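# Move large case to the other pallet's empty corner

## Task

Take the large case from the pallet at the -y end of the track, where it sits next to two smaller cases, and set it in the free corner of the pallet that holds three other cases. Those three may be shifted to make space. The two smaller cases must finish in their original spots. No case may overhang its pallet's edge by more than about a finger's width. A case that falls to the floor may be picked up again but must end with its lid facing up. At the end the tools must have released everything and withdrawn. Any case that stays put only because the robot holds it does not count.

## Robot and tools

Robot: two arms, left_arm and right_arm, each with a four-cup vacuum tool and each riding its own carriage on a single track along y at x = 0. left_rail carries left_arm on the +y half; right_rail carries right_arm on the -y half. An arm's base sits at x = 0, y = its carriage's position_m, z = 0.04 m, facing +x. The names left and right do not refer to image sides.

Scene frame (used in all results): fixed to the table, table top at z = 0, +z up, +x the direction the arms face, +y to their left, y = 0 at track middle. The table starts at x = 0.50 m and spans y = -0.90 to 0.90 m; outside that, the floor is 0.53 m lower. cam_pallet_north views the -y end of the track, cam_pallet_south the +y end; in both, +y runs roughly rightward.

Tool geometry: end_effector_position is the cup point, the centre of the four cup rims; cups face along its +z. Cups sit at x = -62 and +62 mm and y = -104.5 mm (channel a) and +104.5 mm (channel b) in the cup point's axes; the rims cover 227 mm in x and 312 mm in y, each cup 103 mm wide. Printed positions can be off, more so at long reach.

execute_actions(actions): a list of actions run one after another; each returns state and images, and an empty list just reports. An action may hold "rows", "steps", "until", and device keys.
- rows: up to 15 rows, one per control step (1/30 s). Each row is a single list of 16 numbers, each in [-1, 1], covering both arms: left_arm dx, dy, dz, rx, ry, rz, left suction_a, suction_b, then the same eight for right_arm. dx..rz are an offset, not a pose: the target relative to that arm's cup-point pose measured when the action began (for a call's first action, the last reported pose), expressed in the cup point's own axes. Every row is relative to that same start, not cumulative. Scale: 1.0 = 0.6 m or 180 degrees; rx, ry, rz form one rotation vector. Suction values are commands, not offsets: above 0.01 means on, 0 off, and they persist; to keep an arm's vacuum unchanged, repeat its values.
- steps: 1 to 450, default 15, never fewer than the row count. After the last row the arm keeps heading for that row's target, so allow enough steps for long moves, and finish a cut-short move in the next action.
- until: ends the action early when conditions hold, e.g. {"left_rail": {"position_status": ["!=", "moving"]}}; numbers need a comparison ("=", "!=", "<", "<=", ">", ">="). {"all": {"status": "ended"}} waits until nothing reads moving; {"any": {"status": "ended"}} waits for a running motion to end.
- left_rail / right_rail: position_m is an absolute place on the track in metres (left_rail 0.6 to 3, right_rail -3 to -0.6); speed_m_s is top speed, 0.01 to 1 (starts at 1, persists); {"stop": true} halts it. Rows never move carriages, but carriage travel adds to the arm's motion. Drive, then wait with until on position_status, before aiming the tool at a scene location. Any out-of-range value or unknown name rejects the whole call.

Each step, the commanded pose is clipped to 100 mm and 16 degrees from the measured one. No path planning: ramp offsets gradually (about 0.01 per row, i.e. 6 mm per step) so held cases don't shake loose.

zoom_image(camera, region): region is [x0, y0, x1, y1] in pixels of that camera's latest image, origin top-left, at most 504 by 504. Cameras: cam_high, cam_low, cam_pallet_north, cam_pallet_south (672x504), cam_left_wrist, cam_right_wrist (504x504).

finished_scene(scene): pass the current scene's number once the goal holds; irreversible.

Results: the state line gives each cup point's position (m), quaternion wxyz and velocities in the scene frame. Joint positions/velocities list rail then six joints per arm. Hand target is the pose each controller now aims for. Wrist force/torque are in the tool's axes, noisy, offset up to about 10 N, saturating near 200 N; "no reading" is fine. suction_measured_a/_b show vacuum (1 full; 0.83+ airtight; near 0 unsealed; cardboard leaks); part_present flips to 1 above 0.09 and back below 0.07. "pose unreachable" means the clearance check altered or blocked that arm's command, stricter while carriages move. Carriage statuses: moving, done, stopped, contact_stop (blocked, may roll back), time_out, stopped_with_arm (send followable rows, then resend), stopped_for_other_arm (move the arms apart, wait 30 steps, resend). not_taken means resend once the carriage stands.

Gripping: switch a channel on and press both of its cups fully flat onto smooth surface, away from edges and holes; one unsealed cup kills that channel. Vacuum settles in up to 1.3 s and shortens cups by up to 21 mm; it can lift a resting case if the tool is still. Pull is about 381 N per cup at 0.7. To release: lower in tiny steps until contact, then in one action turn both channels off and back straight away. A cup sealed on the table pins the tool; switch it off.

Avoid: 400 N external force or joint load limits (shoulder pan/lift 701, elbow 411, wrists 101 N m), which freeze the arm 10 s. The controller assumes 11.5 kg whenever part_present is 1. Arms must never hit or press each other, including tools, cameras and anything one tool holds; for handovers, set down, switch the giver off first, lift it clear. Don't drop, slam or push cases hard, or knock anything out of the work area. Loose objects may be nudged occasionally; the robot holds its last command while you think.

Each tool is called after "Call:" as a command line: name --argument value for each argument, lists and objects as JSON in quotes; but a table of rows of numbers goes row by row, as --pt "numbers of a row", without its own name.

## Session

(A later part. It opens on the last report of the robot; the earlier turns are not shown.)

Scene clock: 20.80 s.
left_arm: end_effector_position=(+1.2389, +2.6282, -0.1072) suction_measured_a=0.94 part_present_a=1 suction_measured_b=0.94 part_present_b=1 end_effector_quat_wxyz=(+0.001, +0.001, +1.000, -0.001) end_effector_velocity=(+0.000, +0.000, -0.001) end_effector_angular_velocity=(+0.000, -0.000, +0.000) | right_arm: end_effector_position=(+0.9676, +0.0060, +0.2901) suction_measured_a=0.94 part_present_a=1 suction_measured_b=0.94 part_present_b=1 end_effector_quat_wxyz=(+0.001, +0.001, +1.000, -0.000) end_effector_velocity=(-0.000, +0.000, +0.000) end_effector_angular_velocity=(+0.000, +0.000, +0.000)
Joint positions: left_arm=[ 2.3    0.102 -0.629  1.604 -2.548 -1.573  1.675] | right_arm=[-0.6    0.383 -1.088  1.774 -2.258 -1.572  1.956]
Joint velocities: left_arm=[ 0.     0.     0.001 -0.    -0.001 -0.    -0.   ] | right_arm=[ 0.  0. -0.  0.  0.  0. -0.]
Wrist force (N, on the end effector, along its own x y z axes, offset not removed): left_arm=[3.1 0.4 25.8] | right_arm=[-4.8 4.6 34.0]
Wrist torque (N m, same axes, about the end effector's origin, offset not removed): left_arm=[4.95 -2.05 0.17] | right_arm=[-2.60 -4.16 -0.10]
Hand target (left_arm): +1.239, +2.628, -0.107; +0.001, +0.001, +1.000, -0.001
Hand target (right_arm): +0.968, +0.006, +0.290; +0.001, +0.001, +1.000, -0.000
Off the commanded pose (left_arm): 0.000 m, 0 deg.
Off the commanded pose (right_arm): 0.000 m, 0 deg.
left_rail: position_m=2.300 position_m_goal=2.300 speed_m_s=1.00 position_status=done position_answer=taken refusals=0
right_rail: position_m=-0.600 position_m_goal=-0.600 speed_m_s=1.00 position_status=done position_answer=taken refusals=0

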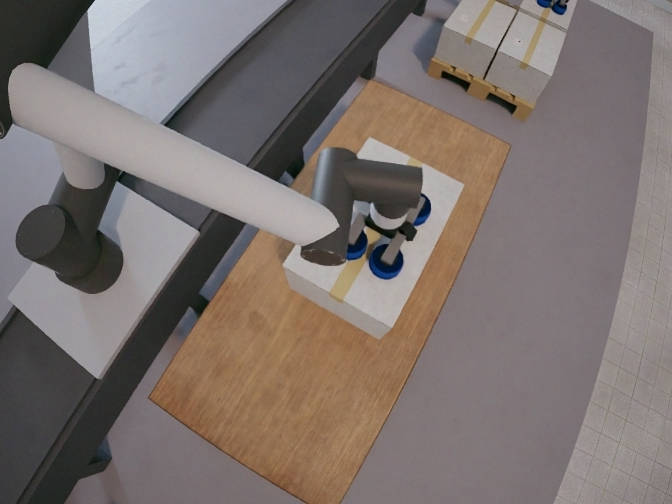

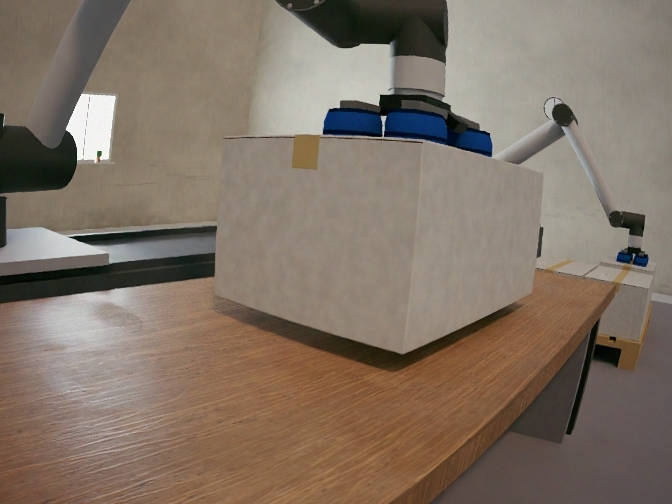

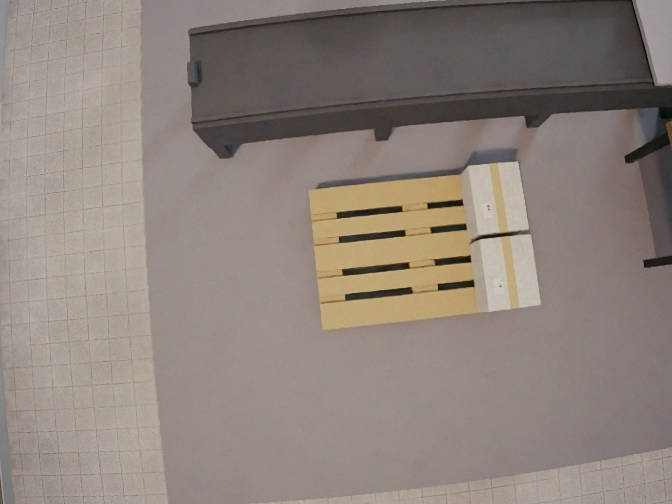

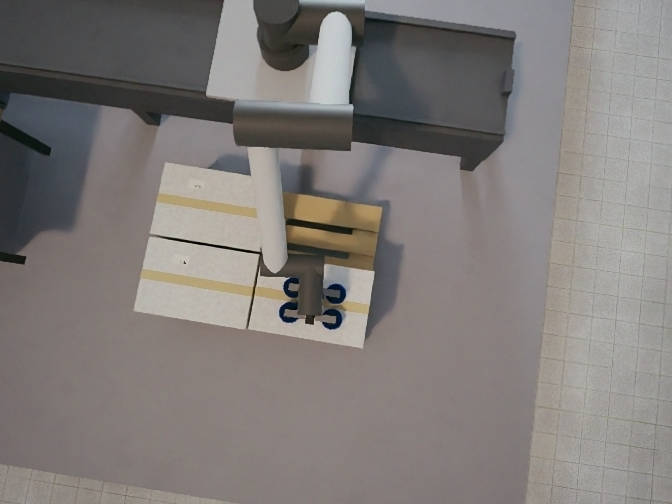

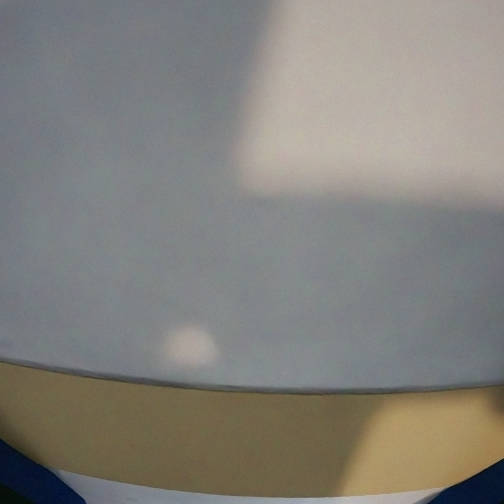

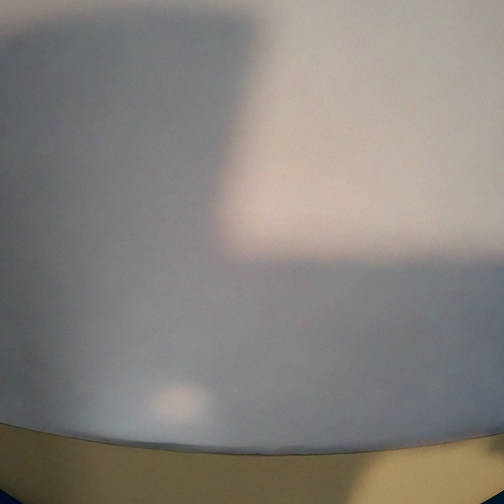

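Call:
execute_actions --actions '[{"rows":[[0,0,0.012,0,0,0,1,1,0,0,0.04,0,0,0,1,1]],"steps":25}]'

Scene clock: 21.73 s.
left_arm: end_effector_position=(+1.2389, +2.6282, -0.1144) suction_measured_a=0.94 part_present_a=1 suction_measured_b=0.94 part_present_b=1 end_effector_quat_wxyz=(+0.001, +0.001, +1.000, -0.001) end_effector_velocity=(-0.000, -0.000, -0.000) end_effector_angular_velocity=(-0.000, +0.000, -0.000) | right_arm: end_effector_position=(+0.9676, +0.0060, +0.2661) suction_measured_a=0.94 part_present_a=1 suction_measured_b=0.94 part_present_b=1 end_effector_quat_wxyz=(+0.001, +0.001, +1.000, -0.000) end_effector_velocity=(-0.000, -0.000, -0.000) end_effector_angular_velocity=(-0.000, +0.000, +0.000)
Joint positions: left_arm=[ 2.3    0.102 -0.623  1.603 -2.554 -1.573  1.675] | right_arm=[-0.6    0.383 -1.069  1.785 -2.288 -1.572  1.956]
Joint velocities: left_arm=[ 0. -0.  0. -0. -0. -0.  0.] | right_arm=[ 0.  0.  0.  0. -0.  0. -0.]
Wrist force (N, on the end effector, along its own x y z axes, offset not removed): left_arm=[3.0 -2.0 23.0] | right_arm=[-4.3 5.0 33.2]
Wrist torque (N m, same axes, about the end effector's origin, offset not removed): left_arm=[4.45 -1.84 0.07] | right_arm=[-2.52 -4.19 -0.19]
Hand target (left_arm): +1.239, +2.628, -0.114; +0.001, +0.001, +1.000, -0.001
Hand target (right_arm): +0.968, +0.006, +0.266; +0.001, +0.001, +1.000, -0.000
Off the commanded pose (left_arm): 0.000 m, 0 deg.
Off the commanded pose (right_arm): 0.000 m, 0 deg.
left_rail: position_m=2.300 position_m_goal=2.300 speed_m_s=1.00 position_status=done position_answer=taken refusals=0
right_rail: position_m=-0.600 position_m_goal=-0.600 speed_m_s=1.00 position_status=done position_answer=taken refusals=0

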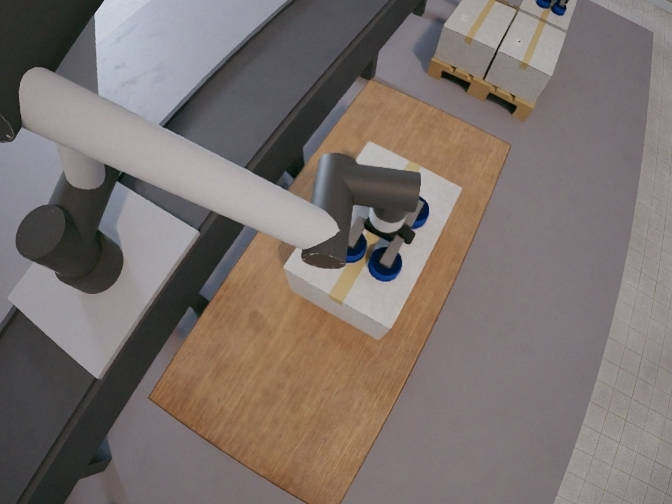

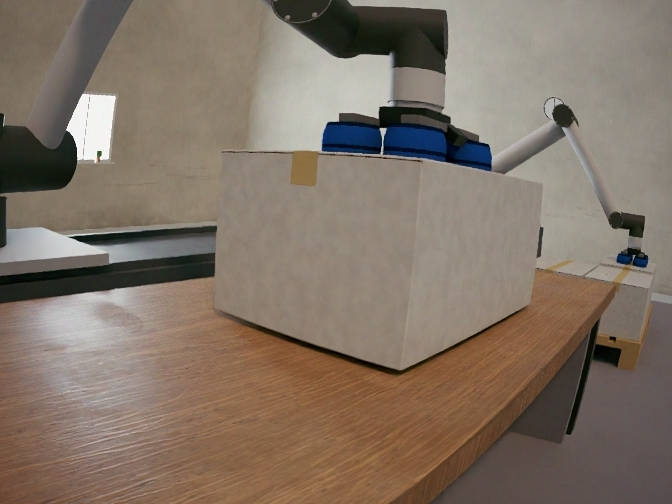

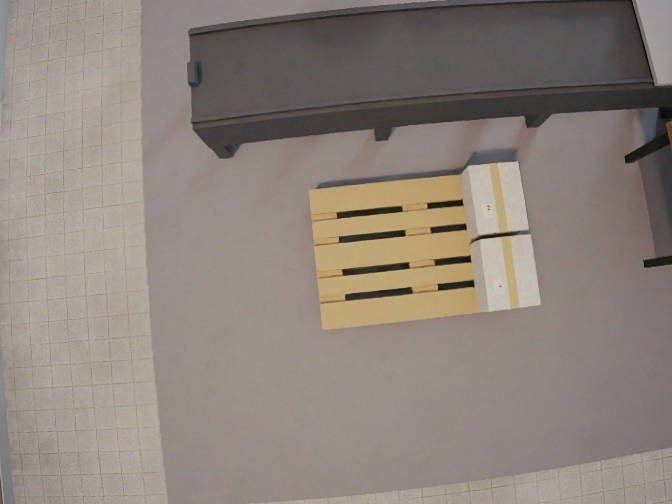

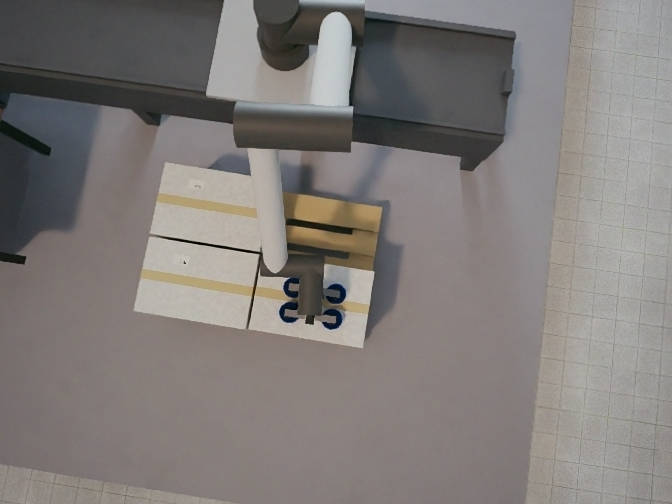

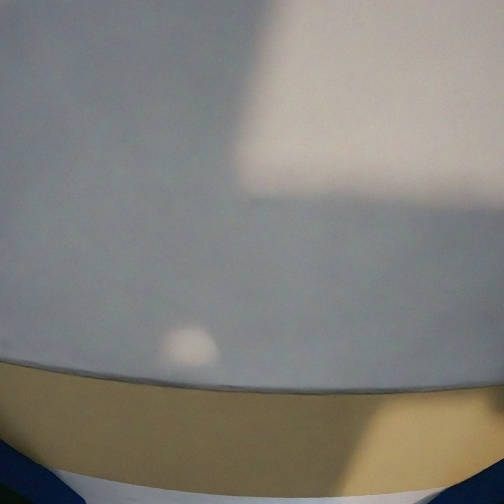

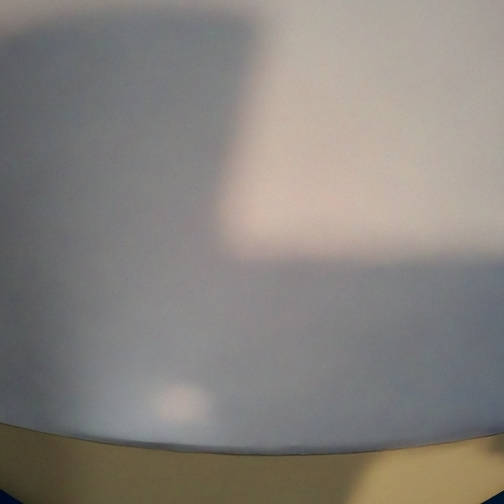

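Call:
execute_actions --actions '[{"rows":[[0,0,0.01,0,0,0,1,1,0,0,0.012,0,0,0,1,1]],"steps":20}]'

Scene clock: 22.47 s.
left_arm: end_effector_position=(+1.2389, +2.6282, -0.1203) suction_measured_a=0.94 part_present_a=1 suction_measured_b=0.94 part_present_b=1 end_effector_quat_wxyz=(+0.001, +0.001, +1.000, -0.001) end_effector_velocity=(+0.000, +0.000, -0.000) end_effector_angular_velocity=(+0.000, -0.000, +0.000) | right_arm: end_effector_position=(+0.9676, +0.0061, +0.2590) suction_measured_a=0.94 part_present_a=1 suction_measured_b=0.94 part_present_b=1 end_effector_quat_wxyz=(+0.001, +0.001, +1.000, -0.000) end_effector_velocity=(-0.000, -0.000, -0.000) end_effector_angular_velocity=(-0.000, +0.000, +0.000)
Joint positions: left_arm=[ 2.3    0.102 -0.617  1.602 -2.559 -1.573  1.675] | right_arm=[-0.6    0.383 -1.064  1.788 -2.296 -1.572  1.956]
Joint velocities: left_arm=[ 0.  0.  0. -0. -0. -0. -0.] | right_arm=[ 0.  0.  0.  0. -0.  0. -0.]
Wrist force (N, on the end effector, along its own x y z axes, offset not removed): left_arm=[0.4 -2.6 27.6] | right_arm=[-4.9 6.1 34.0]
Wrist torque (N m, same axes, about the end effector's origin, offset not removed): left_arm=[4.16 -1.82 0.25] | right_arm=[-2.38 -4.14 -0.16]
Hand target (left_arm): +1.239, +2.628, -0.120; +0.001, +0.001, +1.000, -0.001
Hand target (right_arm): +0.968, +0.006, +0.259; +0.001, +0.001, +1.000, -0.000
Off the commanded pose (left_arm): 0.000 m, 0 deg.
Off the commanded pose (right_arm): 0.000 m, 0 deg.
left_rail: position_m=2.300 position_m_goal=2.300 speed_m_s=1.00 position_status=done position_answer=taken refusals=0
right_rail: position_m=-0.600 position_m_goal=-0.600 speed_m_s=1.00 position_status=done position_answer=taken refusals=0

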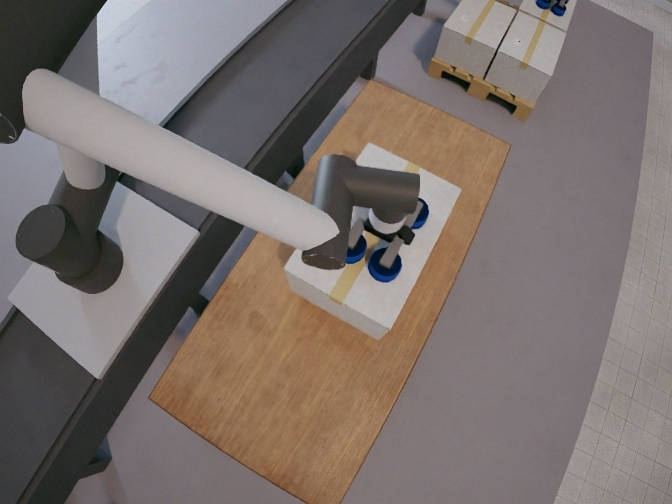

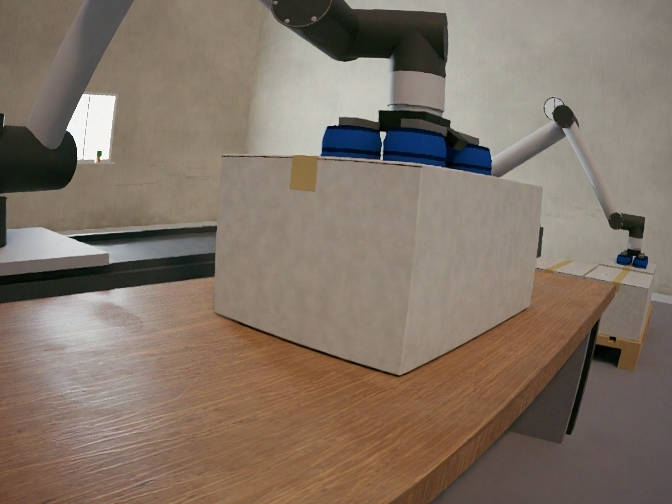

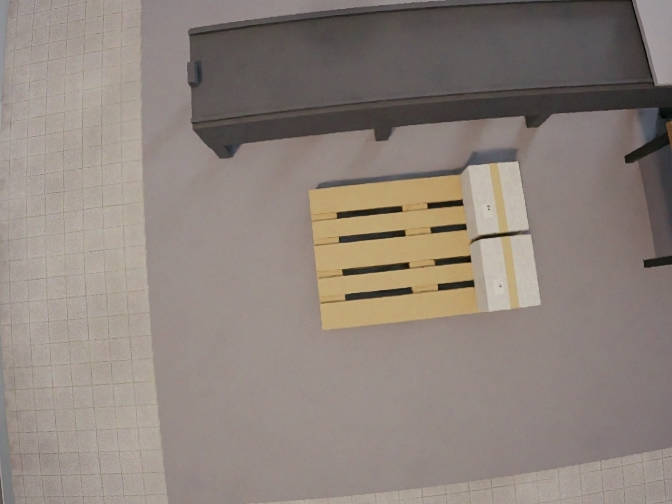

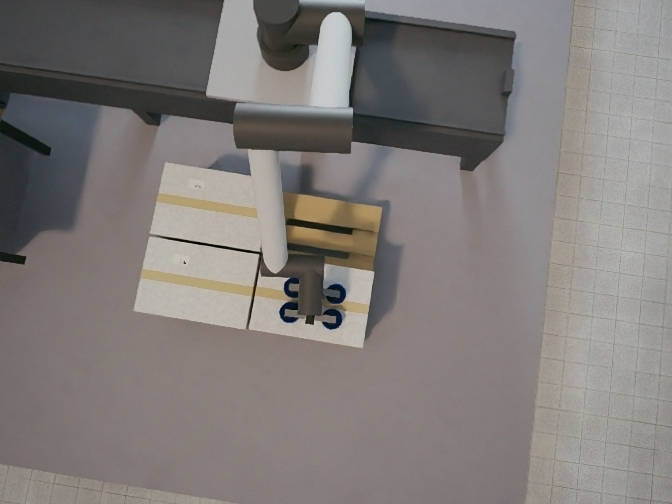

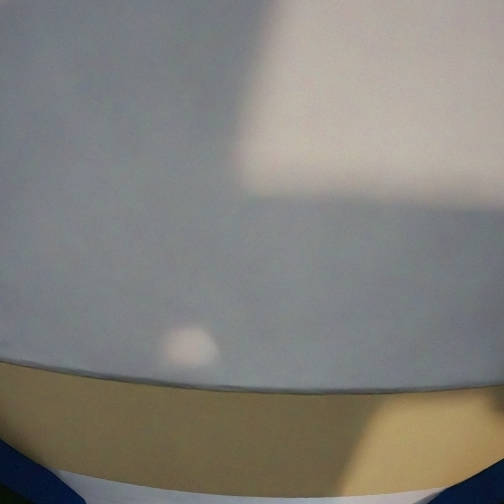

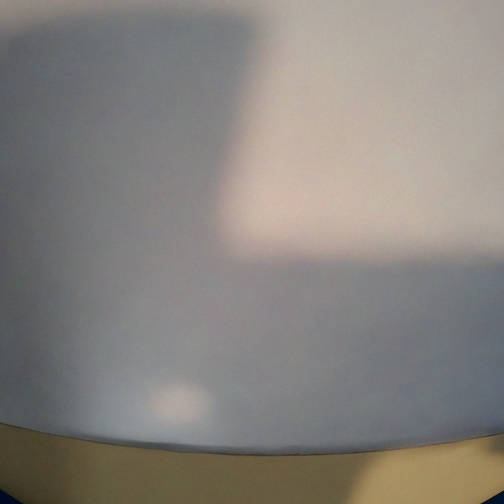

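Call:
execute_actions --actions '[{"rows":[[0,0,0.008,0,0,0,1,1,0,0,0.01,0,0,0,1,1]],"steps":15},{"rows":[[0,0,-0.3,0,0,0,0,0,0,0,-0.25,0,0,0,0,0]],"steps":30},{"rows":[[0.5,-0.78,-0.6,0,0,0,0,0,0.2,-0.9,0,0,0,0,0,0]],"steps":70,"right_rail":{"position_m":-2.0}},{"left_rail":{"position_m":0.6},"rows":[[0,-0.79,0,0,0,0,0,0,0,0,0,0,0,0,0,0]],"steps":100}]'

Scene clock: 29.80 s.
left_arm: end_effector_position=(+0.9365, -0.0140, +0.4148) suction_measured_a=0.01 part_present_a=0 suction_measured_b=0.01 part_present_b=0 end_effector_quat_wxyz=(+0.000, +0.001, +1.000, -0.001) end_effector_velocity=(-0.000, +0.000, +0.000) end_effector_angular_velocity=(-0.000, -0.000, -0.000) | right_arm: end_effector_position=(+0.8473, -1.9345, +0.4037) suction_measured_a=0.00 part_present_a=0 suction_measured_b=0.00 part_present_b=0 end_effector_quat_wxyz=(+0.001, +0.001, +1.000, -0.000) end_effector_velocity=(-0.000, -0.000, -0.000) end_effector_angular_velocity=(-0.000, +0.000, -0.000)
Joint positions: left_arm=[ 0.6   -0.76  -1.194  1.735 -2.114 -1.573  0.813] | right_arm=[-2.    -0.161 -1.47   2.122 -2.225 -1.571  1.412]
Joint velocities: left_arm=[ 0.  0. -0. -0.  0. -0.  0.] | right_arm=[ 0. -0.  0.  0.  0. -0.  0.]
Wrist force (N, on the end effector, along its own x y z axes, offset not removed): left_arm=[-0.9 3.8 -3.3] | right_arm=[-6.1 5.7 0.3]
Wrist torque (N m, same axes, about the end effector's origin, offset not removed): left_arm=[0.60 -0.10 0.19] | right_arm=[0.66 0.00 -0.16]
Hand target (left_arm): +0.937, -0.014, +0.415; +0.000, +0.001, +1.000, -0.001
Hand target (right_arm): +0.847, -1.934, +0.404; +0.001, +0.001, +1.000, -0.000
Off the commanded pose (left_arm): 0.001 m, 0 deg.
Off the commanded pose (right_arm): 0.000 m, 0 deg.
left_rail: position_m=0.600 position_m_goal=0.600 speed_m_s=1.00 position_status=done position_answer=taken refusals=0
right_rail: position_m=-2.000 position_m_goal=-2.000 speed_m_s=1.00 position_status=done position_answer=taken refusals=0

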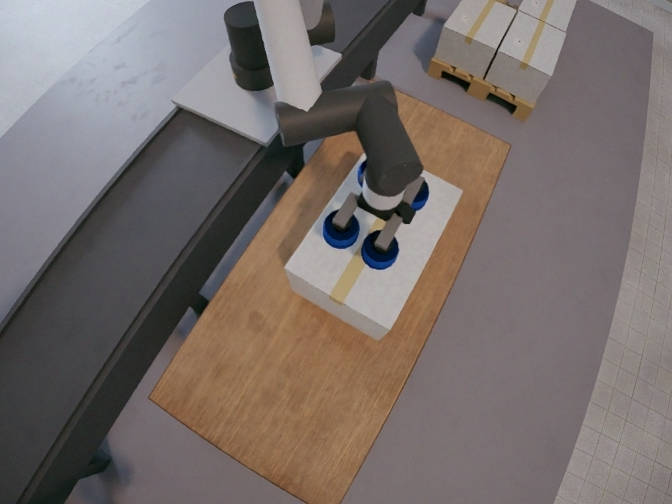

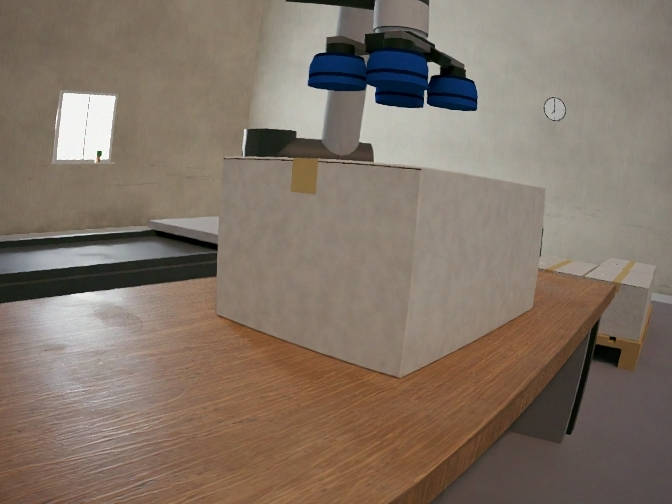

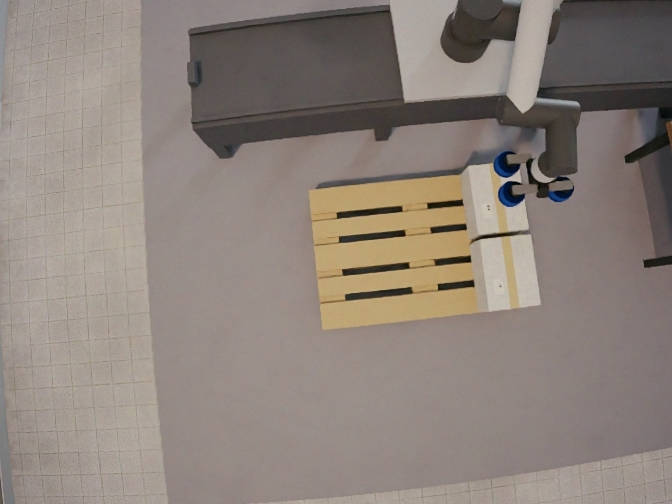

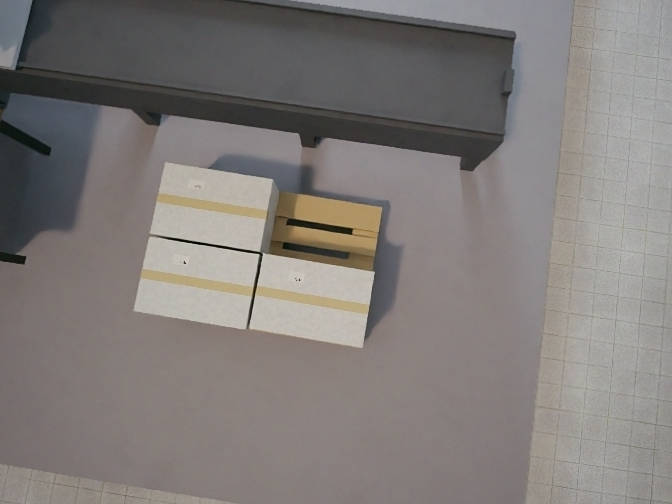

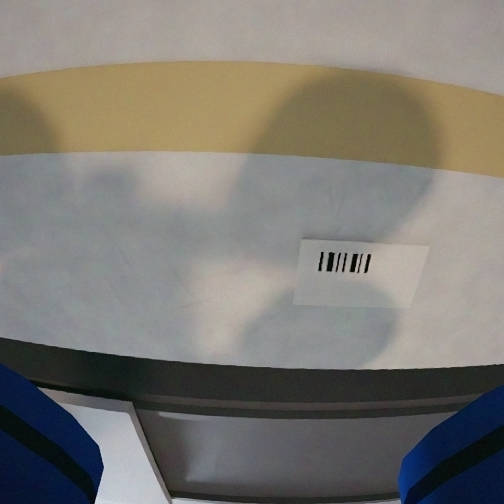

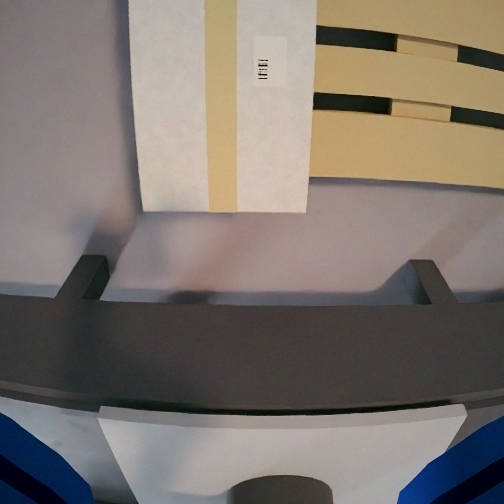

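Call:
execute_actions --actions '[{"rows":[[-0.03,0,0.2,0,0,0,1,1,0,0,0,0,0,0,0,0]],"steps":35},{"rows":[[0,0,0.045,0,0,0,1,1,0,0,0,0,0,0,0,0]],"steps":50},{"rows":[[0,0,-0.03,0,0,0,1,1,0,0,0,0,0,0,0,0],[0,0,-0.08,0,0,0,1,1,0,0,0,0,0,0,0,0],[0,0,-0.15,0,0,0,1,1,0,0,0,0,0,0,0,0]],"steps":30},{"left_rail":{"position_m":3.0},"steps":150,"until":{"all":{"status":"ended"}}},{"rows":[[0.05,0.1,0.05,0,0,0,1,1,0,0,0,0,0,0,0,0],[0.2,0.45,0.3,0,0,0,1,1,0,0,0,0,0,0,0,0]],"steps":60}]'

Scene clock: 38.77 s.
left_arm: end_effector_position=(+0.8354, +2.6560, +0.1774) suction_measured_a=0.94 part_present_a=1 suction_measured_b=0.94 part_present_b=1 end_effector_quat_wxyz=(+0.001, +0.001, +1.000, -0.001) end_effector_velocity=(+0.000, +0.000, -0.000) end_effector_angular_velocity=(+0.000, +0.000, +0.000) | right_arm: end_effector_position=(+0.8473, -1.9345, +0.4037) suction_measured_a=0.00 part_present_a=0 suction_measured_b=0.00 part_present_b=0 end_effector_quat_wxyz=(+0.001, +0.001, +1.000, -0.000) end_effector_velocity=(+0.000, -0.000, -0.000) end_effector_angular_velocity=(+0.000, +0.000, -0.000)
Joint positions: left_arm=[ 3.    -0.614 -1.187  2.18  -2.566 -1.572  0.959] | right_arm=[-2.    -0.161 -1.47   2.122 -2.225 -1.571  1.412]
Joint velocities: left_arm=[ 0.  0.  0.  0. -0.  0.  0.] | right_arm=[ 0. -0.  0. -0.  0.  0. -0.]
Wrist force (N, on the end effector, along its own x y z axes, offset not removed): left_arm=[0.7 -1.8 31.4] | right_arm=[-6.5 3.1 2.8]
Wrist torque (N m, same axes, about the end effector's origin, offset not removed): left_arm=[-0.52 -2.47 0.15] | right_arm=[0.29 0.07 -0.14]
Hand target (left_arm): +0.835, +2.656, +0.177; +0.001, +0.001, +1.000, -0.001
Hand target (right_arm): +0.847, -1.934, +0.404; +0.001, +0.001, +1.000, -0.000
Off the commanded pose (left_arm): 0.001 m, 0 deg.
Off the commanded pose (right_arm): 0.000 m, 0 deg.
left_rail: position_m=3.000 position_m_goal=3.000 speed_m_s=1.00 position_status=done position_answer=taken refusals=0
right_rail: position_m=-2.000 position_m_goal=-2.000 speed_m_s=1.00 position_status=done position_answer=taken refusals=0

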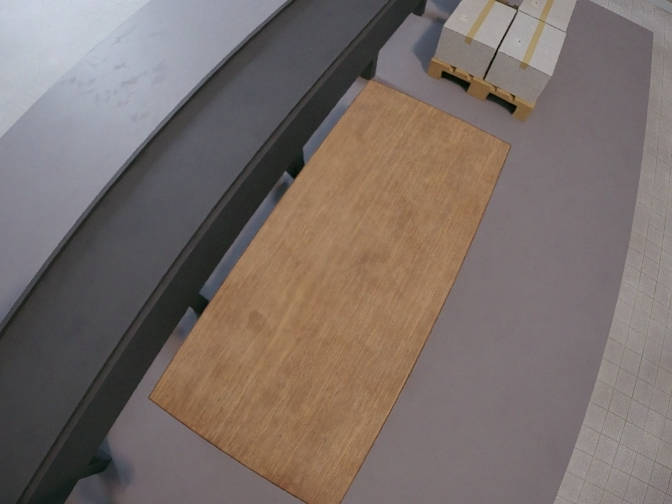

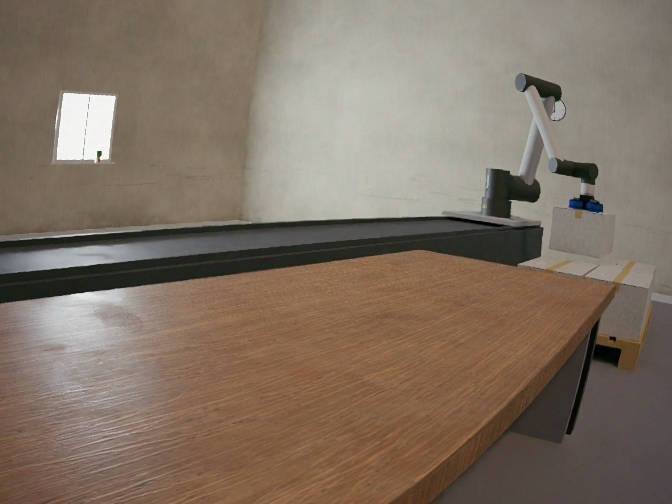

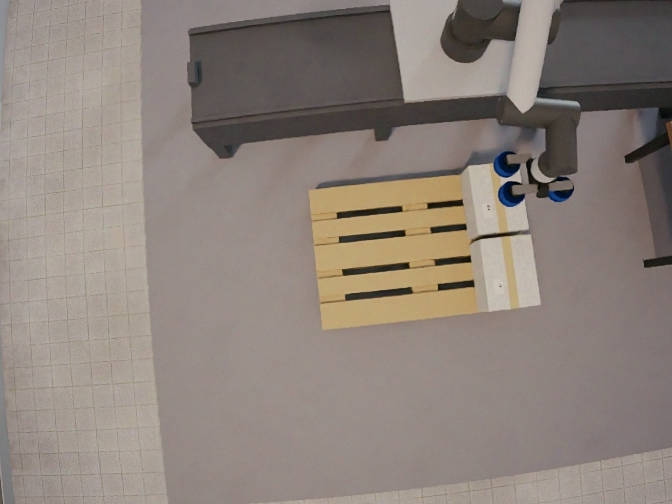

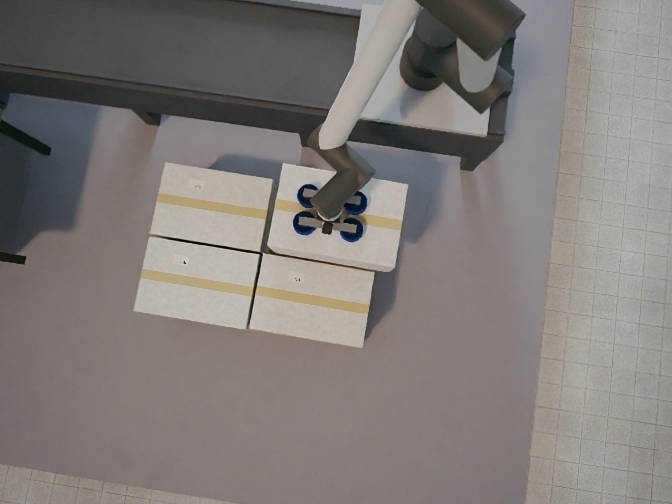

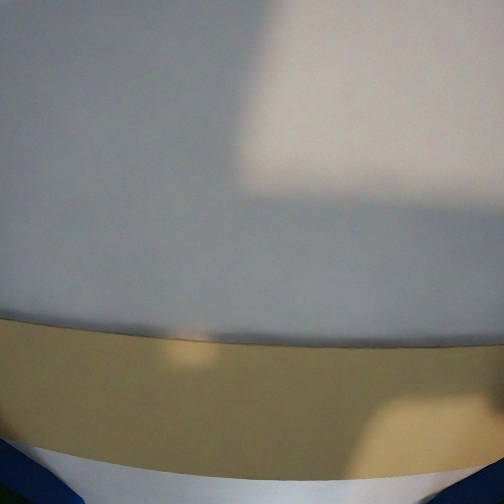

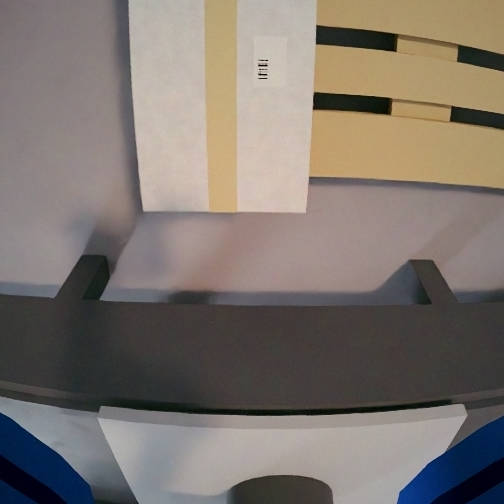

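Too far +y with margin; lower with a partial correction, then refine.

Call:
execute_actions --actions '[{"rows":[[0,-0.06,0.05,0,0,0,1,1,0,0,0,0,0,0,0,0],[0,-0.06,0.46,0,0,0,1,1,0,0,0,0,0,0,0,0]],"steps":60}]'

Call:
zoom_image --camera "cam_pallet_south" --region '[120,140,420,365]'

Scene clock: 40.87 s.
left_arm: end_effector_position=(+0.8356, +2.6198, -0.0988) suction_measured_a=0.94 part_present_a=1 suction_measured_b=0.94 part_present_b=1 end_effector_quat_wxyz=(+0.000, +0.001, +1.000, -0.001) end_effector_velocity=(+0.000, -0.000, -0.000) end_effector_angular_velocity=(+0.000, +0.000, -0.000) | right_arm: end_effector_position=(+0.8473, -1.9345, +0.4037) suction_measured_a=0.00 part_present_a=0 suction_measured_b=0.00 part_present_b=0 end_effector_quat_wxyz=(+0.001, +0.001, +1.000, -0.000) end_effector_velocity=(-0.000, +0.000, +0.000) end_effector_angular_velocity=(-0.000, -0.000, +0.000)
Joint positions: left_arm=[ 3.    -0.647 -0.815  2.186 -2.945 -1.572  0.926] | right_arm=[-2.    -0.161 -1.47   2.122 -2.225 -1.571  1.412]
Joint velocities: left_arm=[ 0. -0.  0. -0. -0. -0.  0.] | right_arm=[ 0. -0. -0.  0. -0.  0. -0.]
Wrist force (N, on the end effector, along its own x y z axes, offset not removed): left_arm=[-0.8 -4.0 30.7] | right_arm=[-6.9 3.8 1.6]
Wrist torque (N m, same axes, about the end effector's origin, offset not removed): left_arm=[-1.06 -2.17 0.17] | right_arm=[0.49 0.14 -0.23]
Hand target (left_arm): +0.836, +2.620, -0.099; +0.000, +0.001, +1.000, -0.001
Hand target (right_arm): +0.847, -1.934, +0.404; +0.001, +0.001, +1.000, -0.000
Off the commanded pose (left_arm): 0.001 m, 0 deg.
Off the commanded pose (right_arm): 0.000 m, 0 deg.
left_rail: position_m=3.000 position_m_goal=3.000 speed_m_s=1.00 position_status=done position_answer=taken refusals=0
right_rail: position_m=-2.000 position_m_goal=-2.000 speed_m_s=1.00 position_status=done position_answer=taken refusals=0

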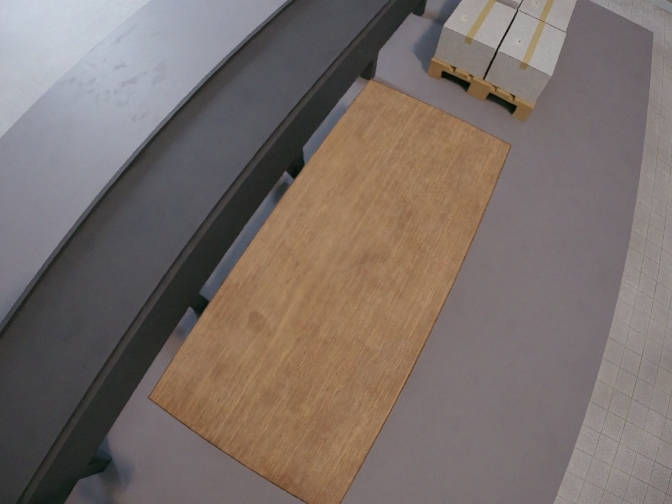

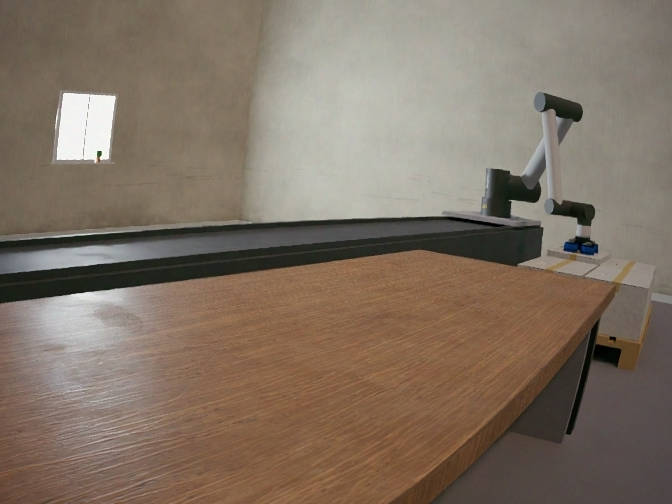

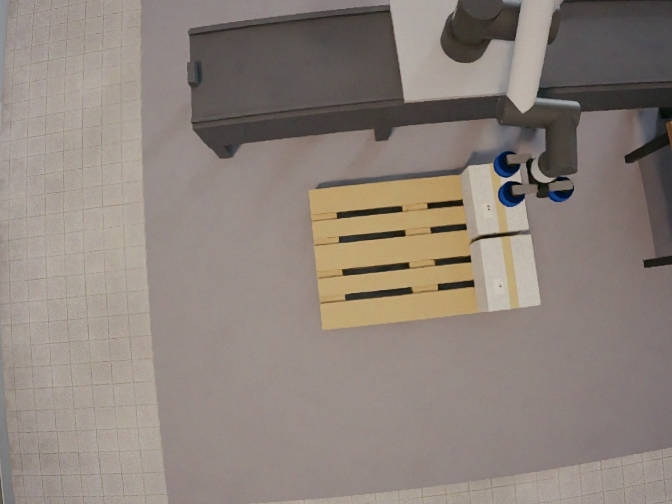

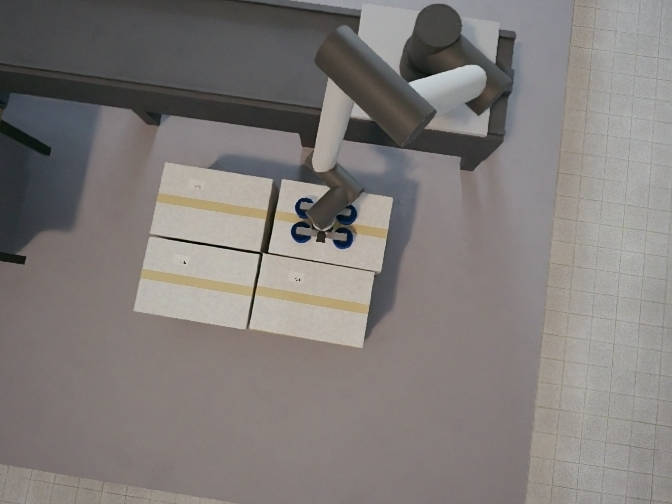

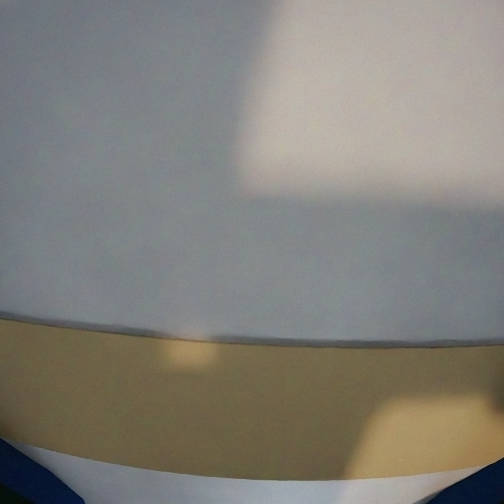

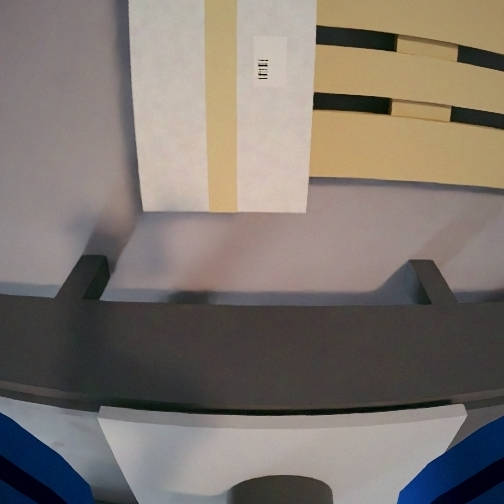

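Region (120, 140, 420, 365) of cam_pallet_south's 672x504 image, scaled by 1.680, with more detail than that image has; it fills the top 378 rows of this view, and the rest is white.

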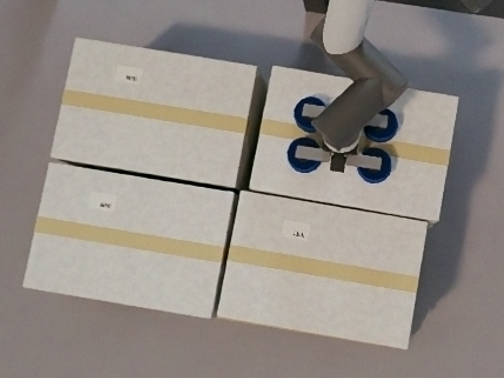

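Call:
execute_actions --actions '[{"rows":[[0,-0.048,0,0,0,0,1,1,0,0,0,0,0,0,0,0]],"steps":25},{"rows":[[0,0,0.04,0,0,0,1,1,0,0,0,0,0,0,0,0]],"steps":25}]'

Scene clock: 42.60 s.
left_arm: end_effector_position=(+0.8355, +2.5911, -0.1228) suction_measured_a=0.94 part_present_a=1 suction_measured_b=0.94 part_present_b=1 end_effector_quat_wxyz=(+0.000, +0.001, +1.000, -0.001) end_effector_velocity=(-0.000, +0.000, -0.000) end_effector_angular_velocity=(+0.000, +0.000, -0.000) | right_arm: end_effector_position=(+0.8473, -1.9345, +0.4037) suction_measured_a=0.00 part_present_a=0 suction_measured_b=0.00 part_present_b=0 end_effector_quat_wxyz=(+0.001, +0.001, +1.000, -0.000) end_effector_velocity=(-0.000, +0.000, +0.000) end_effector_angular_velocity=(-0.000, -0.000, +0.000)
Joint positions: left_arm=[ 3.    -0.672 -0.778  2.163 -2.959 -1.572  0.901] | right_arm=[-2.    -0.161 -1.47   2.122 -2.225 -1.571  1.412]
Joint velocities: left_arm=[ 0. -0.  0. -0. -0. -0.  0.] | right_arm=[ 0.  0. -0.  0. -0. -0.  0.]
Wrist force (N, on the end effector, along its own x y z axes, offset not removed): left_arm=[5.7 -4.6 27.2] | right_arm=[-5.9 6.6 1.9]
Wrist torque (N m, same axes, about the end effector's origin, offset not removed): left_arm=[-1.09 -3.09 0.27] | right_arm=[0.83 -0.02 -0.08]
Hand target (left_arm): +0.836, +2.591, -0.123; +0.000, +0.001, +1.000, -0.001
Hand target (right_arm): +0.847, -1.934, +0.404; +0.001, +0.001, +1.000, -0.000
Off the commanded pose (left_arm): 0.000 m, 0 deg.
Off the commanded pose (right_arm): 0.000 m, 0 deg.
left_rail: position_m=3.000 position_m_goal=3.000 speed_m_s=1.00 position_status=done position_answer=taken refusals=0
right_rail: position_m=-2.000 position_m_goal=-2.000 speed_m_s=1.00 position_status=done position_answer=taken refusals=0

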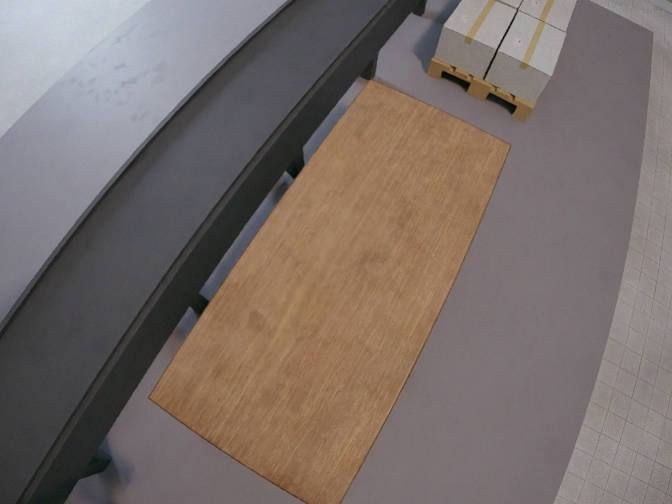

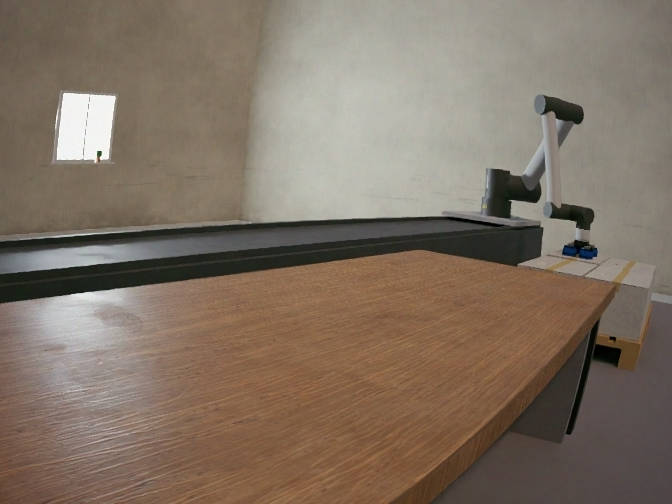

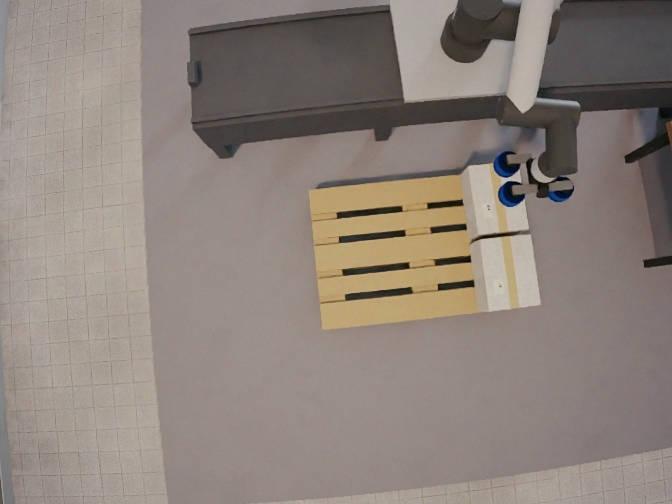

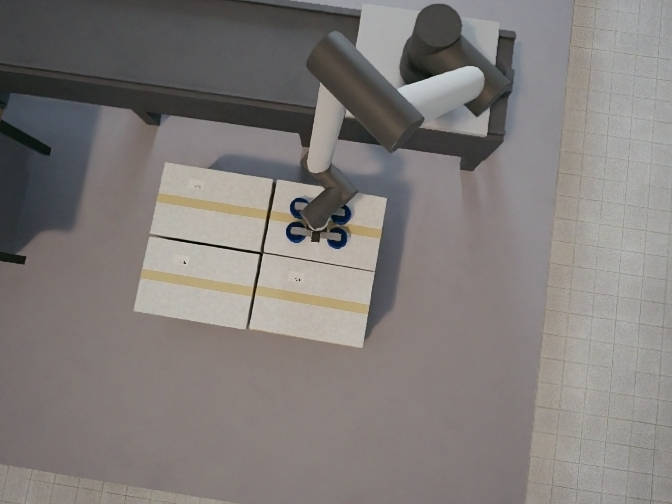

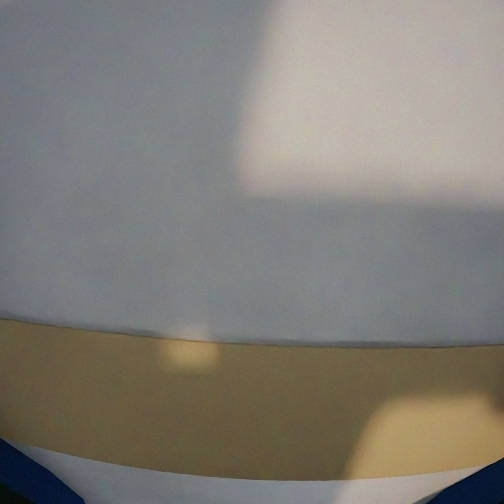

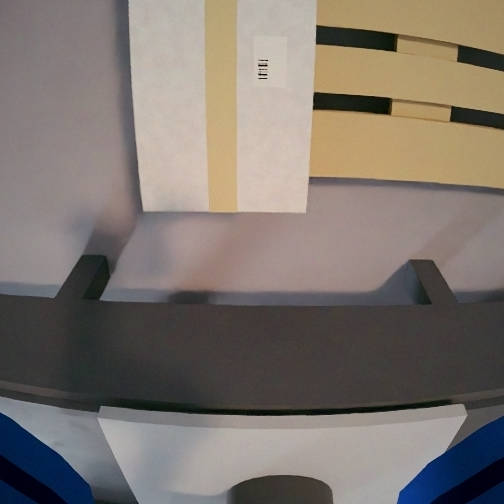

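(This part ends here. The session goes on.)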